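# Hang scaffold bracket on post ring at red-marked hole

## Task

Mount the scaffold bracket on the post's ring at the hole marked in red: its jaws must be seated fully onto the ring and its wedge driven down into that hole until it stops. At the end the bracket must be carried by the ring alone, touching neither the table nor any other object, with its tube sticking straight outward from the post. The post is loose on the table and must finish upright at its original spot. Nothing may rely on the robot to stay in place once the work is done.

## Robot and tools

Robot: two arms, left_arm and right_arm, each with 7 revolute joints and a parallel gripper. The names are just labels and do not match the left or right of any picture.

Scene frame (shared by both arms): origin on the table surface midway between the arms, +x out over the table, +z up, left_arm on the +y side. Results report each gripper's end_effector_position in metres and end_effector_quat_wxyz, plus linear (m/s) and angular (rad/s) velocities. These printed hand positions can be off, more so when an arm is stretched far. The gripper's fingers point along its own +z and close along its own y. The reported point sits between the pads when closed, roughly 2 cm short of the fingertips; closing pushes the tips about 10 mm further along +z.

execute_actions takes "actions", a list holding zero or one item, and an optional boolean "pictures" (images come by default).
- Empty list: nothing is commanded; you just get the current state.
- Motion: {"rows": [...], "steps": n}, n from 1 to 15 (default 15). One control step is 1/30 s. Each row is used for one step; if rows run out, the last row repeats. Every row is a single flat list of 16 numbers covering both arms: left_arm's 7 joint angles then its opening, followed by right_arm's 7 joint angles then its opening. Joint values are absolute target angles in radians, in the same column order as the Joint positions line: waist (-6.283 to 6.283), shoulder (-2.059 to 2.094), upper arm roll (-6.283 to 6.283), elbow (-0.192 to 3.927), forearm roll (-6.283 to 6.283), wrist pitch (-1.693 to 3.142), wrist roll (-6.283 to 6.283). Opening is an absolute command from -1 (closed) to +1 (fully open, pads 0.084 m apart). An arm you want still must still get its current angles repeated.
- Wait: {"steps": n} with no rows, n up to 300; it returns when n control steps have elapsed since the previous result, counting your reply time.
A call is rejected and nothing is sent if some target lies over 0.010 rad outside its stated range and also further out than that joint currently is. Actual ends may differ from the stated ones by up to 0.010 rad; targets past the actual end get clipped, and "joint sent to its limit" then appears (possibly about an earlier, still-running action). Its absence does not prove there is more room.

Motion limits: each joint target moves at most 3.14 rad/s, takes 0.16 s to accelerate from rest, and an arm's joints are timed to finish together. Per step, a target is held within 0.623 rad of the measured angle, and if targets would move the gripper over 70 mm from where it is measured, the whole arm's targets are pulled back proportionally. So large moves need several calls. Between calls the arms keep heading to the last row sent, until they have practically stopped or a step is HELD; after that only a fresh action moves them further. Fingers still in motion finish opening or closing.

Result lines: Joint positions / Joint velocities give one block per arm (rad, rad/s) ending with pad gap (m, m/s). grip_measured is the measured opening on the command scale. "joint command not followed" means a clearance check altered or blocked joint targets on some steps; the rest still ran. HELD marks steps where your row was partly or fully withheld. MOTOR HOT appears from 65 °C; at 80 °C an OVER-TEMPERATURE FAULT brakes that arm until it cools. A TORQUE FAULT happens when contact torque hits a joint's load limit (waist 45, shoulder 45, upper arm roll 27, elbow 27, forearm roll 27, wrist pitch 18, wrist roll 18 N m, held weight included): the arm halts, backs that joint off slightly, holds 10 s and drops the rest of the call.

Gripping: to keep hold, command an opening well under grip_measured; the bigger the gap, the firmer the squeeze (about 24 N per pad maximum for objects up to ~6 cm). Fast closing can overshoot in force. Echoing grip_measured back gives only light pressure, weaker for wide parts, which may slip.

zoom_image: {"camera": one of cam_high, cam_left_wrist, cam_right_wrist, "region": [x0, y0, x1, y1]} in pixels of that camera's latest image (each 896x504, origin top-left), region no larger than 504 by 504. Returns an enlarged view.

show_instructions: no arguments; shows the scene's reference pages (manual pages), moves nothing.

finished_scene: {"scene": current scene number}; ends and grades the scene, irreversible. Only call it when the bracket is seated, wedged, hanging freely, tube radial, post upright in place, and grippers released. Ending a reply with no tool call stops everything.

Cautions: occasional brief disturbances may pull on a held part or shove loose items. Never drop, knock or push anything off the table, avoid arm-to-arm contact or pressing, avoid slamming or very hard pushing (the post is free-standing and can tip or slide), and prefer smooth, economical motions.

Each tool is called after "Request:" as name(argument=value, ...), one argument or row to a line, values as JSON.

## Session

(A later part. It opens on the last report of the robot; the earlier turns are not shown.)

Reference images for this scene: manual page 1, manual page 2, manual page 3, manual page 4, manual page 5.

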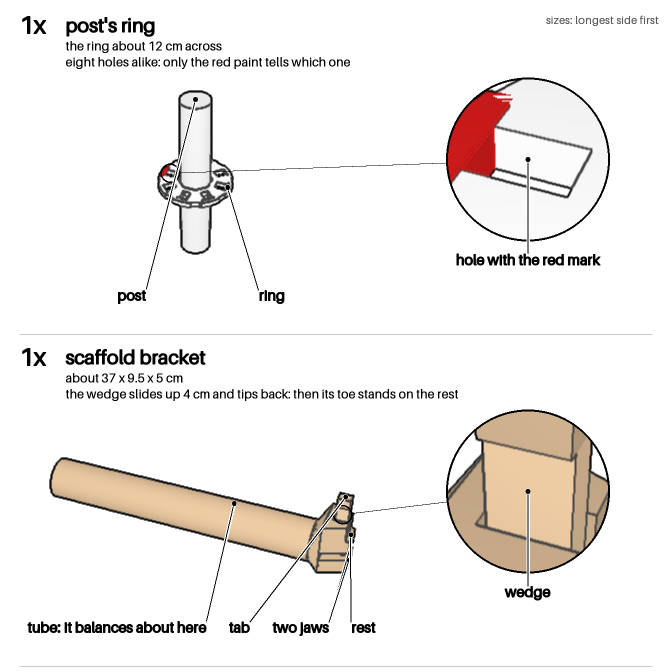

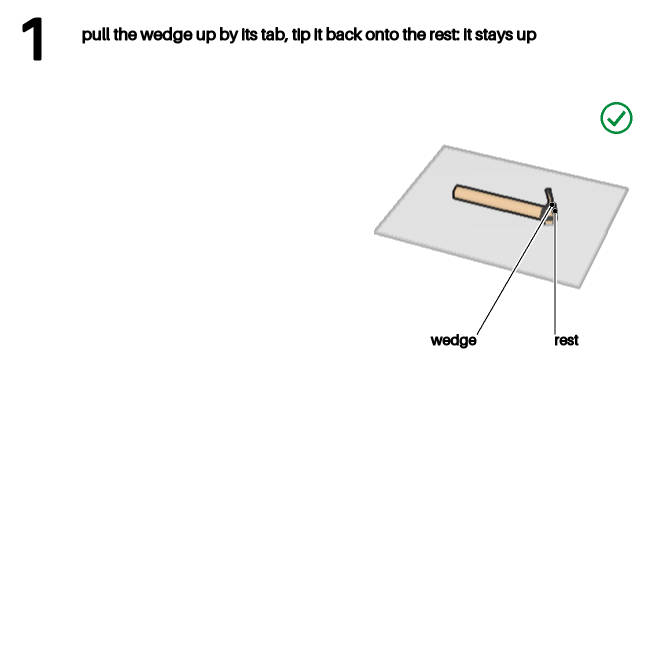

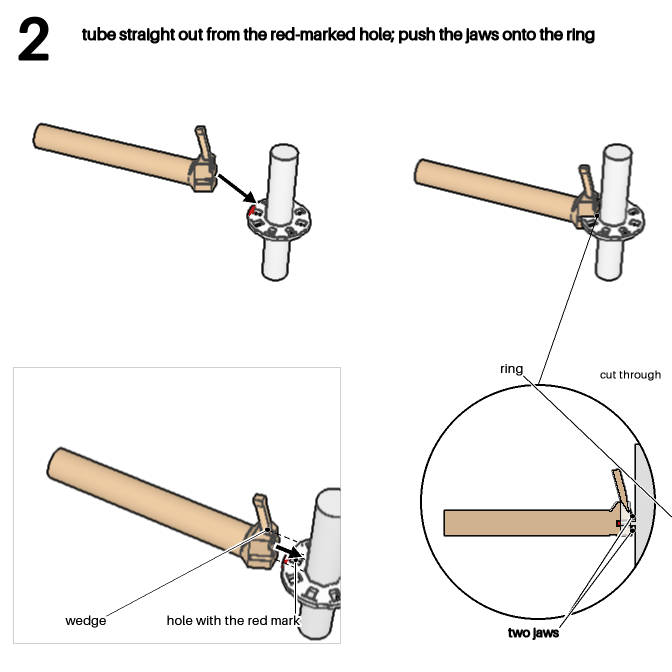

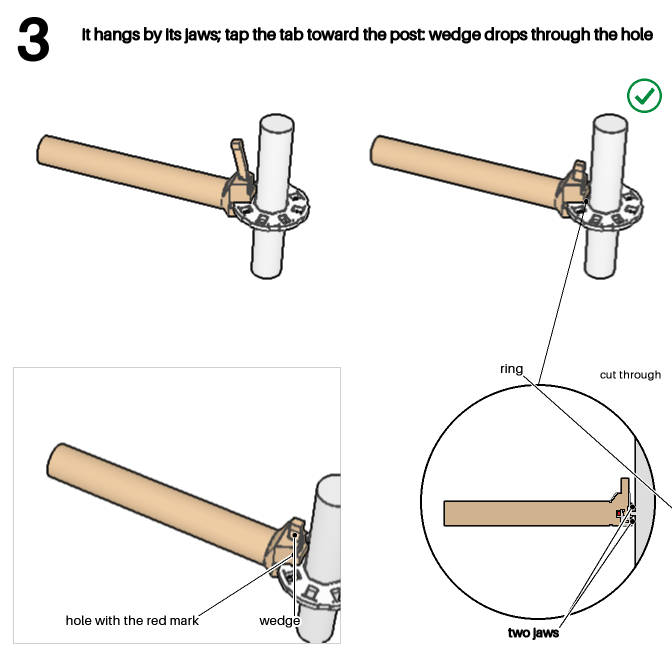

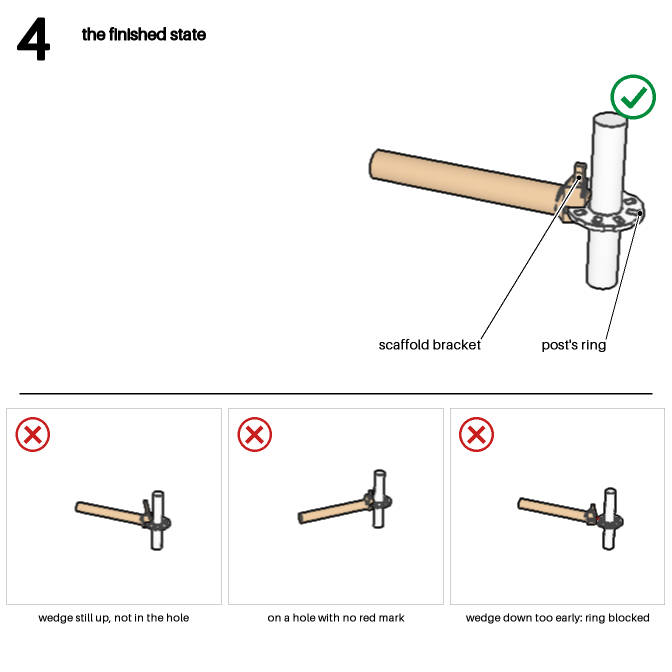

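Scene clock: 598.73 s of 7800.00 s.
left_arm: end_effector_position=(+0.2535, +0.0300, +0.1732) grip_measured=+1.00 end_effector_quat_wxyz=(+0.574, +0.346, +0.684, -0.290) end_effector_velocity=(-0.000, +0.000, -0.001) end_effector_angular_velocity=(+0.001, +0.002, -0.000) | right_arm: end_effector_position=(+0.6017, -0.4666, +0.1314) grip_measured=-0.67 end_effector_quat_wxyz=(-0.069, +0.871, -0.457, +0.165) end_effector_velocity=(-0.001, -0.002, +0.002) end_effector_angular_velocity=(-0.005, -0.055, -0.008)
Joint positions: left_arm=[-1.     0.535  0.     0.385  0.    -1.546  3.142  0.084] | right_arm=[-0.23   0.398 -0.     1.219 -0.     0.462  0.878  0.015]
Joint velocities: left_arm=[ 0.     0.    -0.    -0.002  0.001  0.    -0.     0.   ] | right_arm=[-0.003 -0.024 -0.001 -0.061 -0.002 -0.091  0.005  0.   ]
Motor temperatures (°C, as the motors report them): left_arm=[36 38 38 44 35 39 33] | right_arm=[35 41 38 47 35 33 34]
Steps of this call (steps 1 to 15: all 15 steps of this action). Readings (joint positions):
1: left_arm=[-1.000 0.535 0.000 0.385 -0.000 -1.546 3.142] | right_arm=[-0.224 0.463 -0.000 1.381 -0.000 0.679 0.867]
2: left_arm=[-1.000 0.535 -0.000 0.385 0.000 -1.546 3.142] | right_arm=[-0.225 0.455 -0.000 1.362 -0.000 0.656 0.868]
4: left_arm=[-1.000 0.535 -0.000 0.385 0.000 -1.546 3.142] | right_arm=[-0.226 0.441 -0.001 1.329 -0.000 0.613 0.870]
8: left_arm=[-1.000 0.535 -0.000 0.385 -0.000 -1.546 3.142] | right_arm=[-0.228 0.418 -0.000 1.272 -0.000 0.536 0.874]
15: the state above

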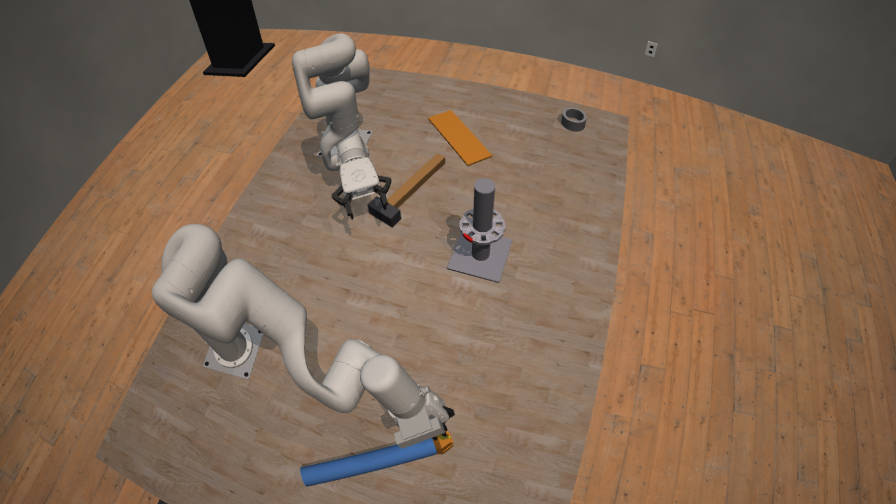

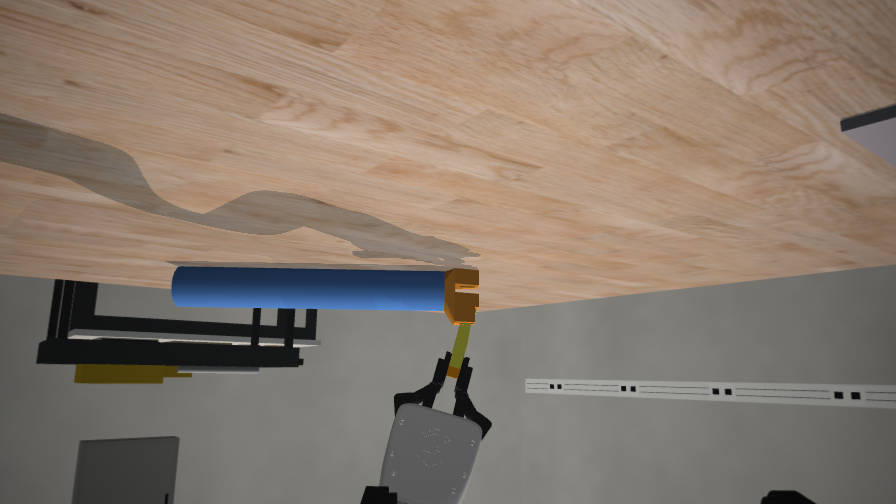

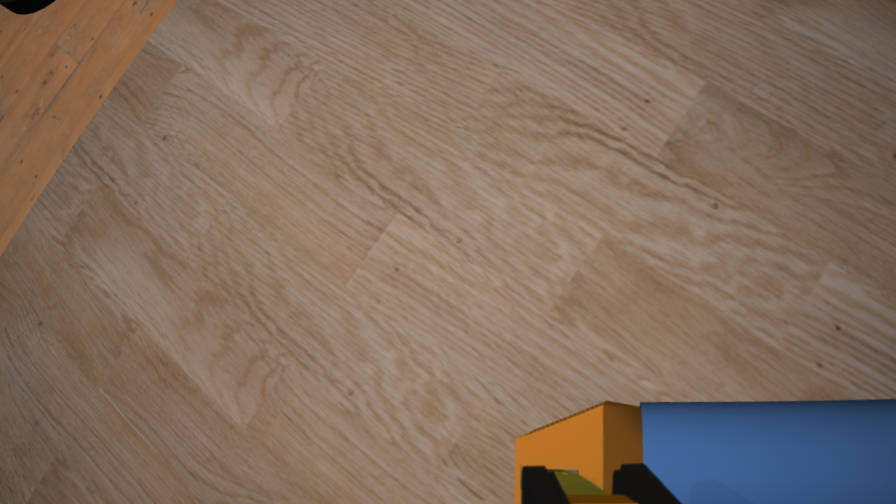

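Request:
execute_actions(
  actions=[
    {"rows": [[-1.0, 0.5352, 0, 0.3852, 0, -1.5462, 3.1416, 1, -0.2305, 0.3965, 0, 1.2132, 0, 0.4506, 0.8789, -0.95], [-1.0, 0.5352, 0, 0.3852, 0, -1.5462, 3.1416, 1, -0.2305, 0.3981, 0, 1.2125, 0, 0.4483, 0.8789, -0.95], [-1.0, 0.5352, 0, 0.3852, 0, -1.5462, 3.1416, 1, -0.2305, 0.3981, 0, 1.2125, 0, 0.4483, 0.8789, -0.95], [-1.0, 0.5352, 0, 0.3852, 0, -1.5462, 3.1416, 1, -0.2305, 0.3981, 0, 1.2125, 0, 0.4483, 0.8789, -0.95], [-1.0, 0.5352, 0, 0.3852, 0, -1.5462, 3.1416, 1, -0.2305, 0.3981, 0, 1.2125, 0, 0.4483, 0.8789, -0.85], [-1.0, 0.5352, 0, 0.3852, 0, -1.5462, 3.1416, 1, -0.2305, 0.3981, 0, 1.2125, 0, 0.4483, 0.8789, -0.75], [-1.0, 0.5352, 0, 0.3852, 0, -1.5462, 3.1416, 1, -0.2305, 0.3981, 0, 1.2125, 0, 0.4483, 0.8789, -0.68], [-1.0, 0.5352, 0, 0.3852, 0, -1.5462, 3.1416, 1, -0.2305, 0.3981, 0, 1.2125, 0, 0.4483, 0.8789, -0.64], [-1.0, 0.5352, 0, 0.3852, 0, -1.5462, 3.1416, 1, -0.2305, 0.3981, 0, 1.2125, 0, 0.4483, 0.8789, -0.6], [-1.0, 0.5352, 0, 0.3852, 0, -1.5462, 3.1416, 1, -0.2305, 0.3981, 0, 1.2125, 0, 0.4483, 0.8789, -0.55], [-1.0, 0.5352, 0, 0.3852, 0, -1.5462, 3.1416, 1, -0.2305, 0.3981, 0, 1.2125, 0, 0.4483, 0.8789, -0.5], [-1.0, 0.5352, 0, 0.3852, 0, -1.5462, 3.1416, 1, -0.2305, 0.3981, 0, 1.2125, 0, 0.4483, 0.8789, -0.4], [-1.0, 0.5352, 0, 0.3852, 0, -1.5462, 3.1416, 1, -0.2305, 0.3981, 0, 1.2125, 0, 0.4483, 0.8789, -0.25], [-1.0, 0.5352, 0, 0.3852, 0, -1.5462, 3.1416, 1, -0.2305, 0.3981, 0, 1.2125, 0, 0.4483, 0.8789, -0.1], [-1.0, 0.5352, 0, 0.3852, 0, -1.5462, 3.1416, 1, -0.2305, 0.3981, 0, 1.2125, 0, 0.4483, 0.8789, 0.1]], "steps": 15},
  ],
  pictures=false,
)

Request:
execute_actions(
  actions=[
    {"steps": 10},
  ],
)

Request:
zoom_image(
  camera="cam_left_wrist",
  region=[380, 240, 560, 420],
)

Scene clock: 623.80 s of 7800.00 s.
left_arm: end_effector_position=(+0.2535, +0.0300, +0.1732) grip_measured=+1.00 end_effector_quat_wxyz=(+0.574, +0.346, +0.684, -0.290) end_effector_velocity=(+0.000, -0.000, +0.000) end_effector_angular_velocity=(-0.001, -0.000, +0.000) | right_arm: end_effector_position=(+0.6042, -0.4660, +0.1340) grip_measured=-0.07 end_effector_quat_wxyz=(-0.072, +0.870, -0.456, +0.171) end_effector_velocity=(-0.018, -0.003, -0.031) end_effector_angular_velocity=(+0.004, +0.068, -0.008)
Joint positions: left_arm=[-1.     0.535  0.     0.385  0.    -1.546  3.142  0.084] | right_arm=[-0.23   0.395  0.001  1.216  0.     0.446  0.879  0.041]
Joint velocities: left_arm=[-0.    -0.     0.     0.001 -0.     0.    -0.     0.   ] | right_arm=[-0.002  0.022 -0.005 -0.032 -0.001  0.014  0.002  0.201]
Motor temperatures (°C, as the motors report them): left_arm=[36 38 38 44 35 39 33] | right_arm=[35 41 38 50 35 34 34]
Steps of this call (steps 1 to 15: the robot went on to your last target; steps 16 to 90: nothing new was sent; then 21.57 s passed at rest; steps 91 to 105: all 15 steps of this action). Readings (joint positions):
91: left_arm=[-1.000 0.535 -0.000 0.385 -0.000 -1.546 3.142] | right_arm=[-0.231 0.395 -0.000 1.214 -0.000 0.453 0.879]
92: left_arm=[-1.000 0.535 0.000 0.385 -0.000 -1.546 3.142] | right_arm=[-0.231 0.395 -0.000 1.214 -0.000 0.452 0.879]
94: left_arm=[-1.000 0.535 -0.000 0.385 0.000 -1.546 3.142] | right_arm=[-0.230 0.396 -0.000 1.214 -0.000 0.450 0.879]
98: left_arm=[-1.000 0.535 0.000 0.385 0.000 -1.546 3.142] | right_arm=[-0.231 0.397 -0.000 1.214 0.000 0.448 0.879]
105: the state above

Scene clock: 624.13 s of 7800.00 s.
left_arm: end_effector_position=(+0.2535, +0.0300, +0.1732) grip_measured=+1.00 end_effector_quat_wxyz=(+0.574, +0.346, +0.684, -0.290) end_effector_velocity=(+0.001, -0.000, +0.000) end_effector_angular_velocity=(-0.001, -0.000, +0.001) | right_arm: end_effector_position=(+0.6023, -0.4664, +0.1308) grip_measured=+0.09 end_effector_quat_wxyz=(-0.070, +0.870, -0.457, +0.168) end_effector_velocity=(-0.001, -0.001, -0.002) end_effector_angular_velocity=(-0.000, +0.005, -0.001)
Joint positions: left_arm=[-1.     0.535 -0.     0.385 -0.    -1.546  3.142  0.084] | right_arm=[-0.23   0.398  0.     1.213  0.     0.448  0.879  0.048]
Joint velocities: left_arm=[ 0.     0.     0.001  0.001 -0.    -0.    -0.001  0.   ] | right_arm=[-0.     0.002 -0.001 -0.002 -0.     0.001  0.    -0.   ]
Motor temperatures (°C, as the motors report them): left_arm=[36 38 38 44 35 39 33] | right_arm=[35 41 38 50 35 34 34]
Steps of this call (steps 1 to 10: the robot went on to your last target). Readings (joint positions):
1: left_arm=[-1.000 0.535 0.000 0.385 -0.000 -1.546 3.142] | right_arm=[-0.230 0.396 0.000 1.215 0.000 0.447 0.879]
2: left_arm=[-1.000 0.535 0.000 0.385 0.000 -1.546 3.142] | right_arm=[-0.230 0.397 0.000 1.214 0.000 0.447 0.879]
4: left_arm=[-1.000 0.535 -0.000 0.385 0.000 -1.546 3.142] | right_arm=[-0.230 0.397 0.000 1.213 0.000 0.448 0.879]
8: left_arm=[-1.000 0.535 0.000 0.385 0.000 -1.546 3.142] | right_arm=[-0.230 0.398 0.000 1.213 0.000 0.448 0.879]
10: the state above

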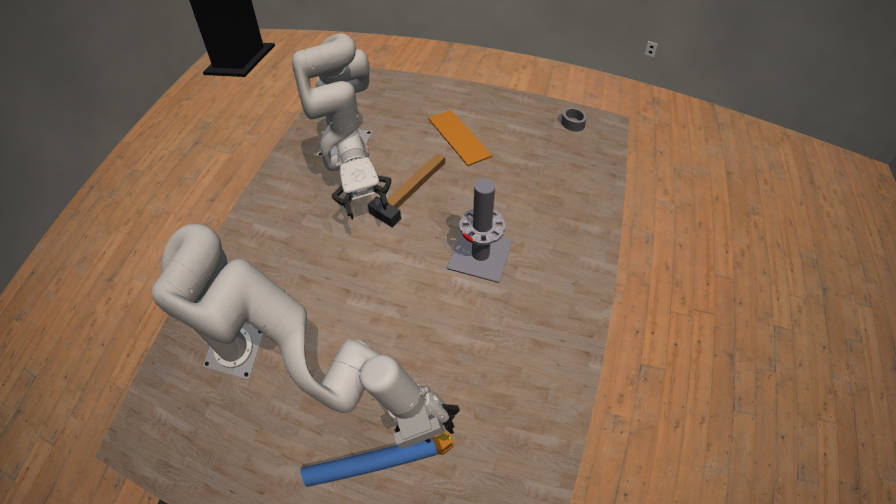

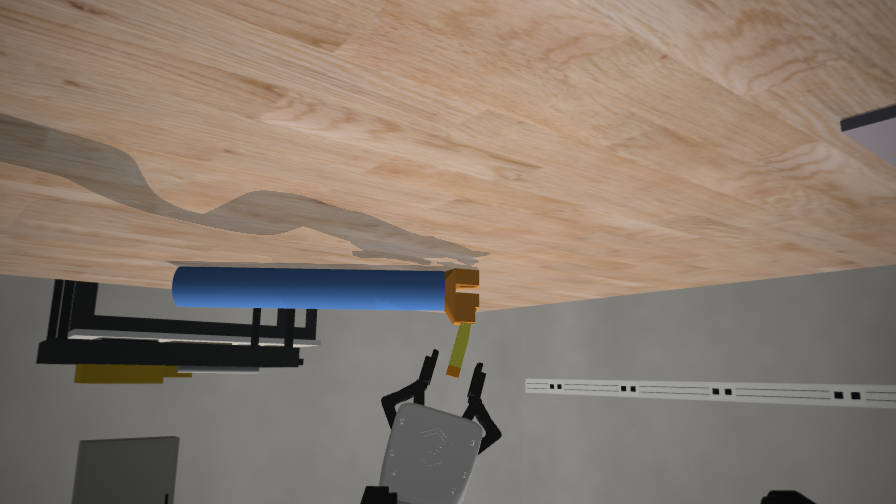

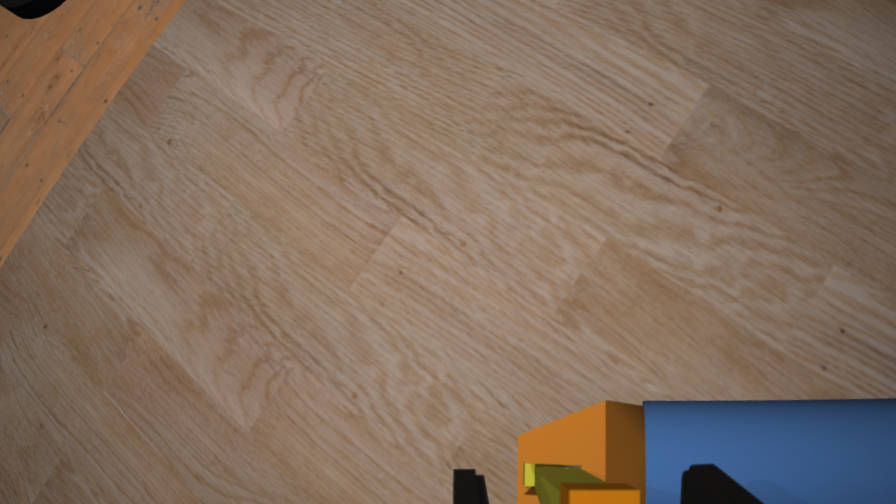

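Region (380, 240, 560, 420) of cam_left_wrist's 896x504 image, scaled by 2.800, with more detail than that image has.

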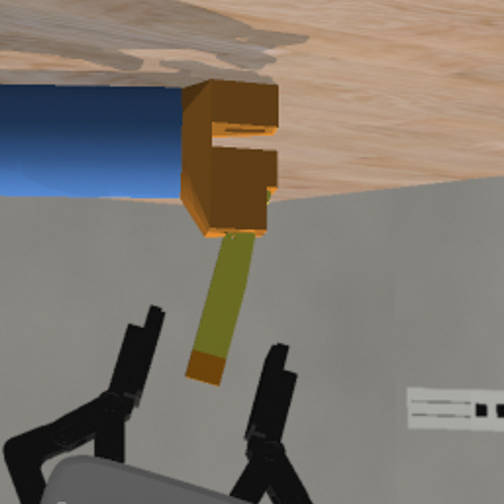

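Request:
execute_actions(
  actions=[
    {"rows": [[-1.0, 0.5352, 0, 0.3852, 0, -1.5462, 3.1416, 1, -0.2305, 0.2465, 0, 1.1731, 0, 0.5605, 0.8789, 0.3]], "steps": 10},
  ],
  pictures=false,
)

Request:
execute_actions(
  actions=[
    {"rows": [[-1.0, 0.5352, 0, 0.3852, 0, -1.5462, 3.1416, 1, -0.3381, 0.347, 0, 1.4561, 0, 1.1091, -0.8333, 1]], "steps": 15},
  ],
  pictures=false,
)

Request:
execute_actions(
  actions=[
    {"steps": 20},
  ],
)

Scene clock: 646.37 s of 7800.00 s.
left_arm: end_effector_position=(+0.2535, +0.0300, +0.1732) grip_measured=+1.00 end_effector_quat_wxyz=(+0.574, +0.346, +0.684, -0.290) end_effector_velocity=(-0.000, -0.000, +0.000) end_effector_angular_velocity=(-0.000, -0.000, -0.001) | right_arm: end_effector_position=(+0.5847, -0.4651, +0.1893) grip_measured=+0.29 end_effector_quat_wxyz=(-0.072, +0.869, -0.457, +0.173) end_effector_velocity=(-0.056, +0.006, -0.043) end_effector_angular_velocity=(+0.015, +0.172, +0.002)
Joint positions: left_arm=[-1.     0.535  0.     0.385 -0.    -1.546  3.142  0.084] | right_arm=[-0.231  0.251 -0.     1.18   0.     0.552  0.879  0.056]
Joint velocities: left_arm=[-0.001  0.    -0.     0.001 -0.     0.     0.     0.   ] | right_arm=[-0.    -0.043  0.002 -0.106 -0.001  0.109 -0.    -0.   ]
Motor temperatures (°C, as the motors report them): left_arm=[36 38 38 44 35 39 33] | right_arm=[35 40 38 48 35 34 34]
Steps of this call (steps 1 to 15: the robot went on to your last target; steps 16 to 90: nothing new was sent; then 18.90 s passed at rest; steps 91 to 100: all 10 steps of this action). Readings (joint positions):
91: left_arm=[-1.000 0.535 -0.000 0.385 0.000 -1.546 3.142] | right_arm=[-0.231 0.398 0.000 1.212 0.000 0.449 0.879]
92: left_arm=[-1.000 0.535 -0.000 0.385 -0.000 -1.546 3.142] | right_arm=[-0.230 0.395 0.000 1.211 0.000 0.452 0.879]
94: left_arm=[-1.000 0.535 0.000 0.385 0.000 -1.546 3.142] | right_arm=[-0.230 0.359 0.000 1.196 -0.000 0.484 0.879]
98: left_arm=[-1.000 0.535 0.000 0.385 -0.000 -1.546 3.142] | right_arm=[-0.231 0.261 -0.000 1.185 0.000 0.542 0.879]
100: the state above

Scene clock: 646.87 s of 7800.00 s.
left_arm: end_effector_position=(+0.2535, +0.0300, +0.1732) grip_measured=+1.00 end_effector_quat_wxyz=(+0.574, +0.346, +0.684, -0.290) end_effector_velocity=(+0.000, +0.000, -0.000) end_effector_angular_velocity=(+0.000, +0.000, +0.000) | right_arm: end_effector_position=(+0.5384, -0.5196, +0.1887) grip_measured=+1.00 end_effector_quat_wxyz=(+0.002, +0.999, -0.033, +0.011) end_effector_velocity=(-0.037, +0.002, +0.007) end_effector_angular_velocity=(-0.006, +0.255, +2.885)
Joint positions: left_arm=[-1.     0.535  0.     0.385 -0.    -1.546  3.142  0.084] | right_arm=[-0.332  0.341 -0.001  1.438 -0.     1.074 -0.126  0.084]
Joint velocities: left_arm=[ 0. -0. -0. -0. -0. -0.  0. -0.] | right_arm=[-0.044  0.062  0.035  0.17   0.001  0.356 -2.897 -0.   ]
Motor temperatures (°C, as the motors report them): left_arm=[36 38 38 44 35 39 33] | right_arm=[35 40 38 48 35 34 34]
Steps of this call (steps 1 to 15: all 15 steps of this action). Readings (joint positions):
1: left_arm=[-1.000 0.535 0.000 0.385 0.000 -1.546 3.142] | right_arm=[-0.231 0.250 -0.000 1.177 0.000 0.555 0.878]
2: left_arm=[-1.000 0.535 0.000 0.385 -0.000 -1.546 3.142] | right_arm=[-0.231 0.251 0.000 1.176 -0.000 0.562 0.873]
4: left_arm=[-1.000 0.535 -0.000 0.385 -0.000 -1.546 3.142] | right_arm=[-0.238 0.258 0.002 1.195 -0.000 0.606 0.826]
8: left_arm=[-1.000 0.535 -0.000 0.385 -0.000 -1.546 3.142] | right_arm=[-0.283 0.298 0.001 1.313 0.000 0.830 0.547]
15: the state above

Scene clock: 647.53 s of 7800.00 s.
left_arm: end_effector_position=(+0.2535, +0.0300, +0.1732) grip_measured=+1.00 end_effector_quat_wxyz=(+0.574, +0.346, +0.684, -0.290) end_effector_velocity=(-0.000, -0.000, +0.000) end_effector_angular_velocity=(+0.000, -0.001, -0.000) | right_arm: end_effector_position=(+0.5346, -0.5215, +0.1900) grip_measured=+1.00 end_effector_quat_wxyz=(-0.000, +0.950, +0.313, +0.000) end_effector_velocity=(-0.000, -0.001, +0.000) end_effector_angular_velocity=(-0.000, -0.000, +0.010)
Joint positions: left_arm=[-1.     0.535 -0.     0.385 -0.    -1.546  3.142  0.084] | right_arm=[-0.338  0.347  0.     1.456  0.     1.109 -0.832  0.084]
Joint velocities: left_arm=[-0.     0.    -0.     0.     0.    -0.     0.001  0.   ] | right_arm=[-0.001  0.    -0.001  0.001 -0.     0.    -0.012  0.   ]
Motor temperatures (°C, as the motors report them): left_arm=[36 38 38 44 35 39 33] | right_arm=[35 40 38 48 35 34 34]
Steps of this call (steps 1 to 20: the robot went on to your last target). Readings (joint positions):
1: left_arm=[-1.000 0.535 0.000 0.385 0.000 -1.546 3.142] | right_arm=[-0.334 0.343 -0.000 1.443 0.000 1.084 -0.223]
2: left_arm=[-1.000 0.535 -0.000 0.385 -0.000 -1.546 3.142] | right_arm=[-0.335 0.344 0.001 1.447 0.000 1.091 -0.320]
4: left_arm=[-1.000 0.535 0.000 0.385 -0.000 -1.546 3.142] | right_arm=[-0.336 0.346 0.001 1.451 0.000 1.100 -0.509]
8: left_arm=[-1.000 0.535 0.000 0.385 0.000 -1.546 3.142] | right_arm=[-0.337 0.347 0.000 1.455 0.000 1.107 -0.755]
20: the state above

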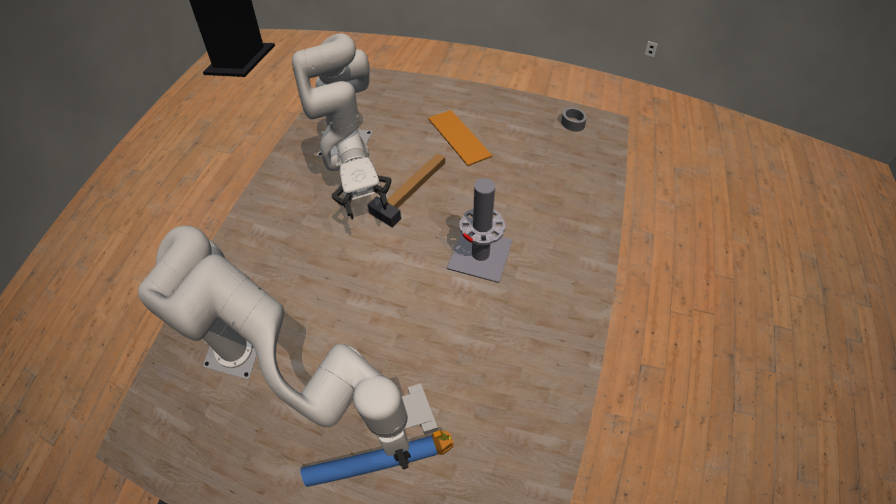

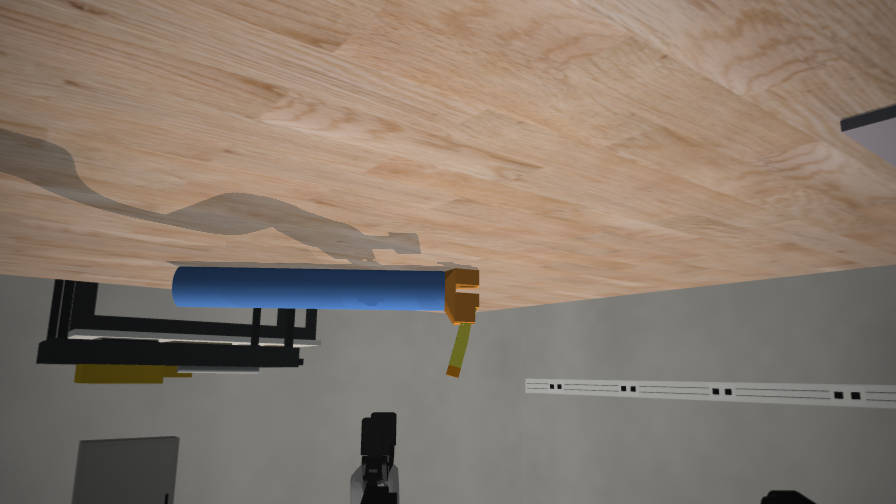

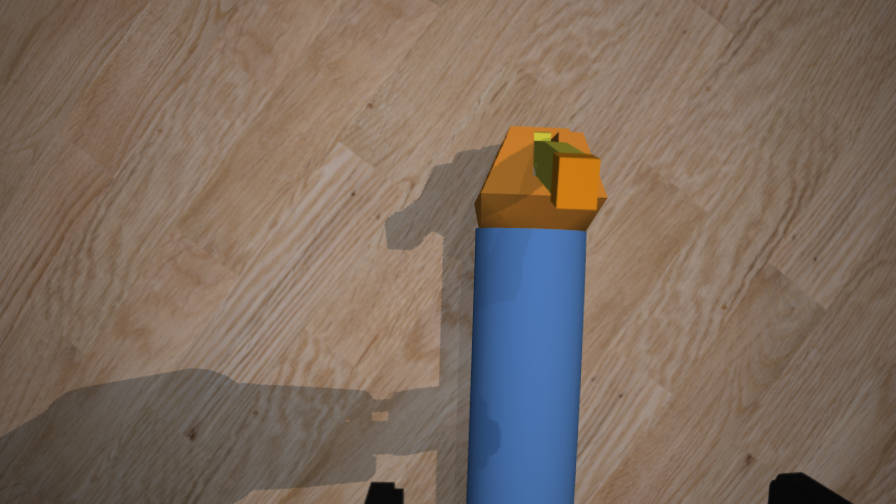

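Request:
execute_actions(
  actions=[
    {"rows": [[-1.0, 0.5352, 0, 0.3852, 0, -1.5462, 3.1416, 1, -0.34, 0.357, 0, 1.447, 0, 1.09, -0.828, 1], [-1.0, 0.5352, 0, 0.3852, 0, -1.5462, 3.1416, 1, -0.342, 0.372, 0, 1.4335, 0, 1.0615, -0.82, 1], [-1.0, 0.5352, 0, 0.3852, 0, -1.5462, 3.1416, 1, -0.344, 0.39, 0, 1.417, 0, 1.027, -0.812, 1], [-1.0, 0.5352, 0, 0.3852, 0, -1.5462, 3.1416, 1, -0.3454, 0.409, 0, 1.4, 0, 0.991, -0.8076, 1], [-1.0, 0.5352, 0, 0.3852, 0, -1.5462, 3.1416, 1, -0.3454, 0.4285, 0, 1.3825, 0, 0.954, -0.8076, 1], [-1.0, 0.5352, 0, 0.3852, 0, -1.5462, 3.1416, 1, -0.3454, 0.4481, 0, 1.3651, 0, 0.917, -0.8076, 1], [-1.0, 0.5352, 0, 0.3852, 0, -1.5462, 3.1416, 1, -0.3454, 0.469, 0, 1.3554, 0, 0.8864, -0.8076, 1], [-1.0, 0.5352, 0, 0.3852, 0, -1.5462, 3.1416, 1, -0.3454, 0.49, 0, 1.3458, 0, 0.8558, -0.8076, 1], [-1.0, 0.5352, 0, 0.3852, 0, -1.5462, 3.1416, 1, -0.3454, 0.5109, 0, 1.3361, 0, 0.8252, -0.8076, 1], [-1.0, 0.5352, 0, 0.3852, 0, -1.5462, 3.1416, 1, -0.3454, 0.5313, 0, 1.3323, 0, 0.801, -0.8076, 1], [-1.0, 0.5352, 0, 0.3852, 0, -1.5462, 3.1416, 1, -0.3454, 0.5496, 0, 1.329, 0, 0.7794, -0.8076, 1], [-1.0, 0.5352, 0, 0.3852, 0, -1.5462, 3.1416, 1, -0.3454, 0.5642, 0, 1.3263, 0, 0.7621, -0.8076, 1], [-1.0, 0.5352, 0, 0.3852, 0, -1.5462, 3.1416, 1, -0.3454, 0.5751, 0, 1.3243, 0, 0.7492, -0.8076, 1], [-1.0, 0.5352, 0, 0.3852, 0, -1.5462, 3.1416, 1, -0.3454, 0.5817, 0, 1.3231, 0, 0.7414, -0.8076, 1], [-1.0, 0.5352, 0, 0.3852, 0, -1.5462, 3.1416, 1, -0.3454, 0.5839, 0, 1.3227, 0, 0.7388, -0.8076, 1]], "steps": 15},
  ],
  pictures=false,
)

Request:
execute_actions(
  actions=[
    {"steps": 12},
  ],
)

Scene clock: 686.73 s of 7800.00 s.
left_arm: end_effector_position=(+0.2535, +0.0300, +0.1732) grip_measured=+1.00 end_effector_quat_wxyz=(+0.574, +0.346, +0.684, -0.290) end_effector_velocity=(-0.000, +0.000, -0.000) end_effector_angular_velocity=(+0.001, +0.001, -0.001) | right_arm: end_effector_position=(+0.5357, -0.5257, +0.0482) grip_measured=+1.00 end_effector_quat_wxyz=(-0.002, +0.955, +0.298, -0.003) end_effector_velocity=(-0.013, +0.002, -0.247) end_effector_angular_velocity=(+0.004, +0.019, -0.006)
Joint positions: left_arm=[-1.     0.535  0.     0.385  0.    -1.546  3.142  0.084] | right_arm=[-0.345  0.55   0.     1.33  -0.     0.787 -0.808  0.084]
Joint velocities: left_arm=[-0.001  0.    -0.    -0.001 -0.    -0.    -0.     0.   ] | right_arm=[-0.001  0.427 -0.    -0.118 -0.    -0.525  0.004 -0.   ]
Motor temperatures (°C, as the motors report them): left_arm=[36 38 38 44 35 39 33] | right_arm=[35 40 38 48 35 33 34]
Steps of this call (steps 1 to 15: the robot went on to your last target; steps 16 to 90: nothing new was sent; then 35.70 s passed at rest; steps 91 to 105: all 15 steps of this action). Readings (joint positions):
91: left_arm=[-1.000 0.535 0.000 0.385 -0.000 -1.546 3.142] | right_arm=[-0.338 0.347 0.000 1.456 -0.000 1.109 -0.833]
92: left_arm=[-1.000 0.535 -0.000 0.385 -0.000 -1.546 3.142] | right_arm=[-0.338 0.348 0.000 1.455 0.000 1.105 -0.832]
94: left_arm=[-1.000 0.535 0.000 0.385 -0.000 -1.546 3.142] | right_arm=[-0.340 0.358 0.000 1.446 0.000 1.081 -0.826]
98: left_arm=[-1.000 0.535 -0.000 0.385 -0.000 -1.546 3.142] | right_arm=[-0.345 0.415 -0.001 1.395 -0.000 0.979 -0.812]
105: the state above

Scene clock: 687.13 s of 7800.00 s.
left_arm: end_effector_position=(+0.2535, +0.0300, +0.1732) grip_measured=+1.00 end_effector_quat_wxyz=(+0.574, +0.346, +0.684, -0.290) end_effector_velocity=(-0.000, +0.000, -0.000) end_effector_angular_velocity=(+0.001, +0.001, -0.001) | right_arm: end_effector_position=(+0.5374, -0.5263, +0.0312) grip_measured=+1.00 end_effector_quat_wxyz=(+0.000, +0.955, +0.298, +0.001) end_effector_velocity=(-0.005, +0.001, -0.010) end_effector_angular_velocity=(+0.003, +0.016, +0.001)
Joint positions: left_arm=[-1.     0.535 -0.     0.385 -0.    -1.546  3.142  0.084] | right_arm=[-0.345  0.582  0.     1.324  0.     0.739 -0.808  0.084]
Joint velocities: left_arm=[-0.     0.    -0.    -0.001  0.     0.    -0.    -0.   ] | right_arm=[-0.     0.012 -0.    -0.009 -0.001 -0.004 -0.    -0.   ]
Motor temperatures (°C, as the motors report them): left_arm=[36 38 38 44 35 39 33] | right_arm=[35 40 38 48 35 33 34]
Steps of this call (steps 1 to 12: the robot went on to your last target). Readings (joint positions):
1: left_arm=[-1.000 0.535 0.000 0.385 -0.000 -1.546 3.142] | right_arm=[-0.345 0.563 0.000 1.327 -0.000 0.772 -0.808]
2: left_arm=[-1.000 0.535 -0.000 0.385 0.000 -1.546 3.142] | right_arm=[-0.345 0.571 0.000 1.325 -0.000 0.762 -0.808]
4: left_arm=[-1.000 0.535 0.000 0.385 0.000 -1.546 3.142] | right_arm=[-0.345 0.578 0.000 1.324 -0.000 0.749 -0.808]
8: left_arm=[-1.000 0.535 0.000 0.385 -0.000 -1.546 3.142] | right_arm=[-0.345 0.580 -0.000 1.325 0.000 0.741 -0.808]
12: the state above

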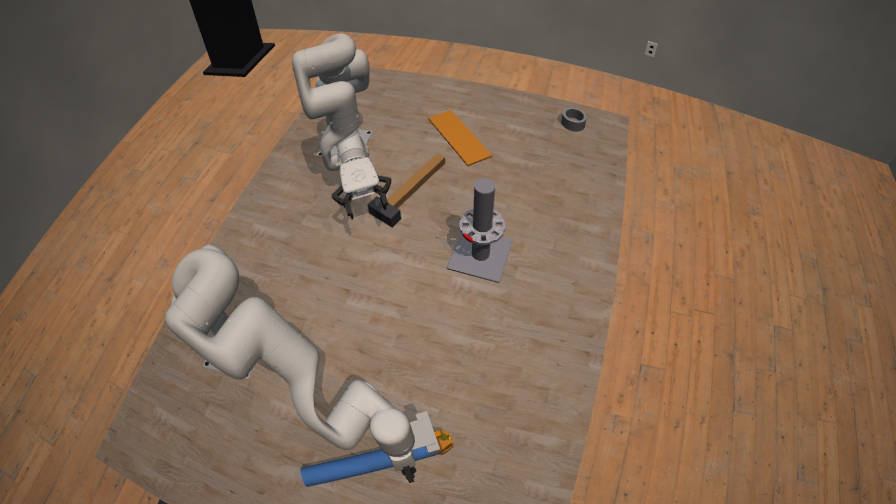

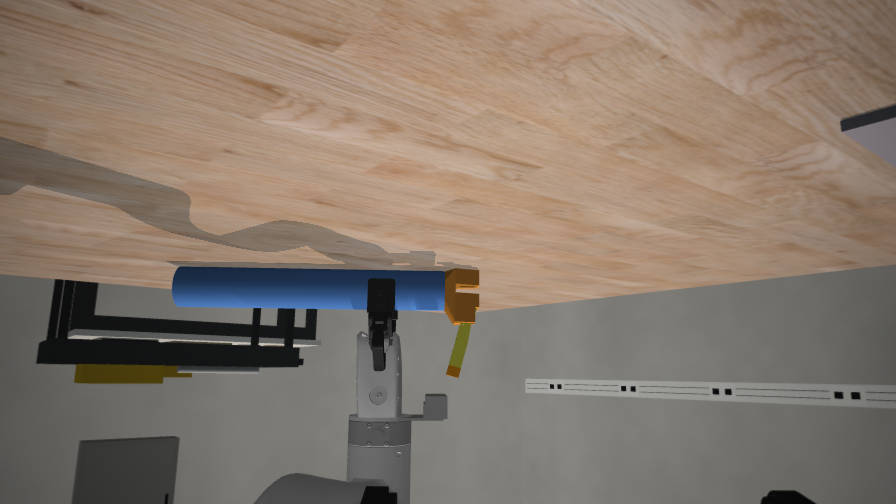

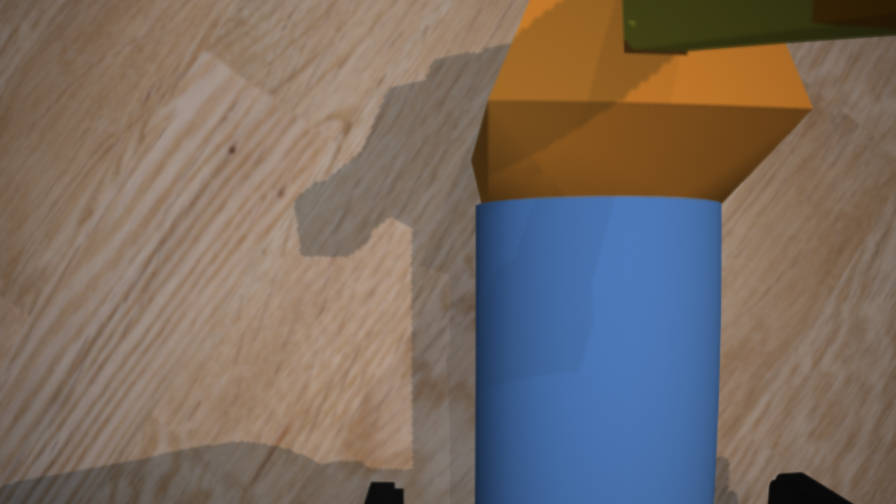

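Request:
execute_actions(
  actions=[
    {"rows": [[-1.0, 0.5352, 0, 0.3852, 0, -1.5462, 3.1416, 1, -0.3472, 0.5869, 0, 1.3278, 0, 0.7409, -0.8094, 0.7], [-1.0, 0.5352, 0, 0.3852, 0, -1.5462, 3.1416, 1, -0.3472, 0.5869, 0, 1.3278, 0, 0.7409, -0.8094, 0.5], [-1.0, 0.5352, 0, 0.3852, 0, -1.5462, 3.1416, 1, -0.3472, 0.5869, 0, 1.3278, 0, 0.7409, -0.8094, 0.35], [-1.0, 0.5352, 0, 0.3852, 0, -1.5462, 3.1416, 1, -0.3472, 0.5869, 0, 1.3278, 0, 0.7409, -0.8094, 0.28], [-1.0, 0.5352, 0, 0.3852, 0, -1.5462, 3.1416, 1, -0.3472, 0.5869, 0, 1.3278, 0, 0.7409, -0.8094, 0.24], [-1.0, 0.5352, 0, 0.3852, 0, -1.5462, 3.1416, 1, -0.3472, 0.5869, 0, 1.3278, 0, 0.7409, -0.8094, 0.21], [-1.0, 0.5352, 0, 0.3852, 0, -1.5462, 3.1416, 1, -0.3472, 0.5869, 0, 1.3278, 0, 0.7409, -0.8094, 0.18], [-1.0, 0.5352, 0, 0.3852, 0, -1.5462, 3.1416, 1, -0.3472, 0.5869, 0, 1.3278, 0, 0.7409, -0.8094, 0.15], [-1.0, 0.5352, 0, 0.3852, 0, -1.5462, 3.1416, 1, -0.3472, 0.5869, 0, 1.3278, 0, 0.7409, -0.8094, 0.12], [-1.0, 0.5352, 0, 0.3852, 0, -1.5462, 3.1416, 1, -0.3472, 0.5869, 0, 1.3278, 0, 0.7409, -0.8094, 0.09], [-1.0, 0.5352, 0, 0.3852, 0, -1.5462, 3.1416, 1, -0.3472, 0.5869, 0, 1.3278, 0, 0.7409, -0.8094, 0.04], [-1.0, 0.5352, 0, 0.3852, 0, -1.5462, 3.1416, 1, -0.3472, 0.5869, 0, 1.3278, 0, 0.7409, -0.8094, -0.05], [-1.0, 0.5352, 0, 0.3852, 0, -1.5462, 3.1416, 1, -0.3472, 0.5869, 0, 1.3278, 0, 0.7409, -0.8094, -0.25], [-1.0, 0.5352, 0, 0.3852, 0, -1.5462, 3.1416, 1, -0.3472, 0.5869, 0, 1.3278, 0, 0.7409, -0.8094, -0.6], [-1.0, 0.5352, 0, 0.3852, 0, -1.5462, 3.1416, 1, -0.3472, 0.5869, 0, 1.3278, 0, 0.7409, -0.8094, -1]], "steps": 15},
  ],
)

Scene clock: 715.47 s of 7800.00 s.
left_arm: end_effector_position=(+0.2535, +0.0300, +0.1732) grip_measured=+1.00 end_effector_quat_wxyz=(+0.574, +0.346, +0.684, -0.290) end_effector_velocity=(+0.000, +0.000, +0.000) end_effector_angular_velocity=(-0.001, +0.000, +0.001) | right_arm: end_effector_position=(+0.5376, -0.5264, +0.0298) grip_measured=+0.13 end_effector_quat_wxyz=(-0.001, +0.954, +0.298, -0.000) end_effector_velocity=(+0.001, -0.003, +0.000) end_effector_angular_velocity=(-0.003, -0.004, -0.005)
Joint positions: left_arm=[-1.     0.535 -0.     0.385 -0.    -1.546  3.142  0.084] | right_arm=[-0.347  0.587  0.001  1.327  0.     0.741 -0.809  0.05 ]
Joint velocities: left_arm=[ 0.001  0.    -0.     0.    -0.    -0.    -0.001  0.   ] | right_arm=[-0.002  0.002 -0.003  0.003 -0.001 -0.004  0.002 -0.   ]
Motor temperatures (°C, as the motors report them): left_arm=[36 38 38 44 35 39 33] | right_arm=[35 40 38 47 35 33 34]
Steps of this call (steps 1 to 30: the robot went on to your last target; steps 31 to 90: nothing new was sent; then 24.83 s passed at rest; steps 91 to 105: all 15 steps of this action). Readings (joint positions):
91: left_arm=[-1.000 0.535 -0.000 0.385 -0.000 -1.546 3.142] | right_arm=[-0.345 0.584 0.000 1.323 -0.000 0.739 -0.808]
92: left_arm=[-1.000 0.535 -0.000 0.385 0.000 -1.546 3.142] | right_arm=[-0.346 0.584 0.000 1.324 -0.000 0.739 -0.808]
94: left_arm=[-1.000 0.535 -0.000 0.385 0.000 -1.546 3.142] | right_arm=[-0.347 0.586 0.000 1.326 0.000 0.740 -0.809]
98: left_arm=[-1.000 0.535 0.000 0.385 -0.000 -1.546 3.142] | right_arm=[-0.347 0.586 0.001 1.327 0.000 0.742 -0.809]
105: the state above

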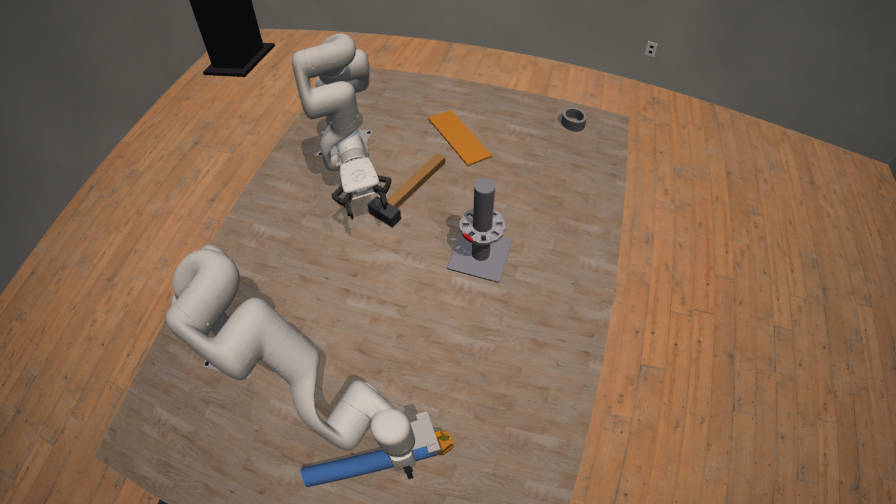

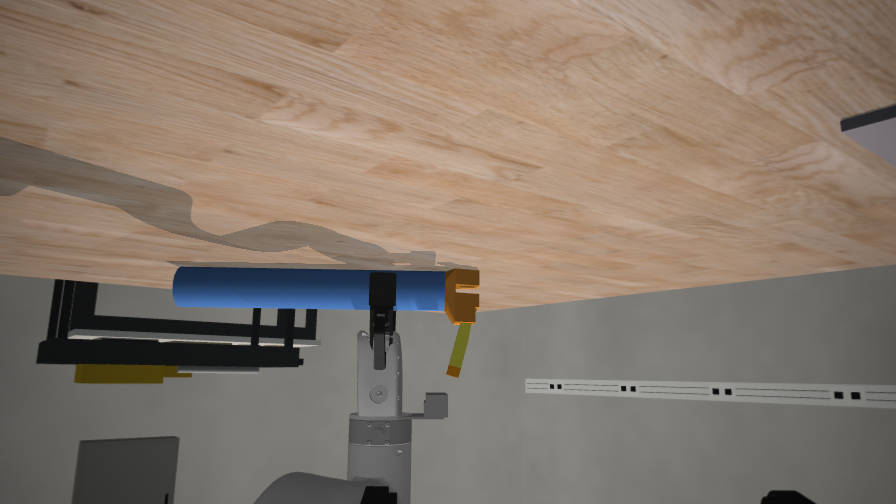

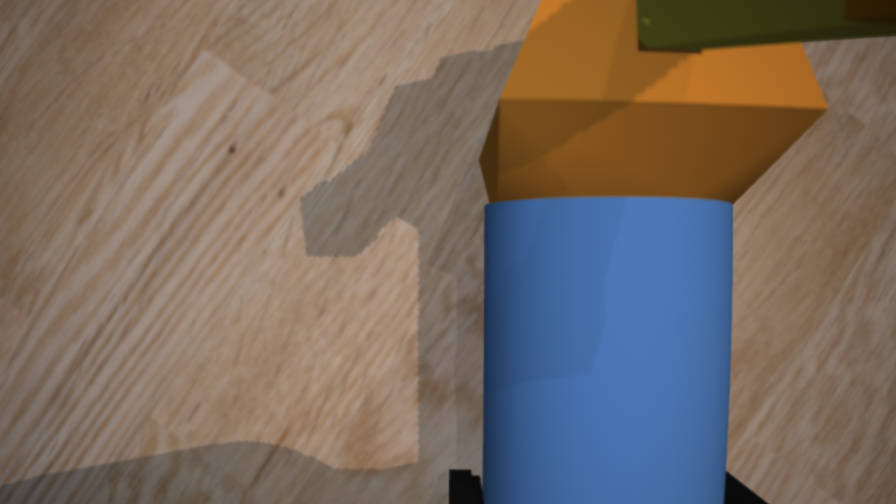

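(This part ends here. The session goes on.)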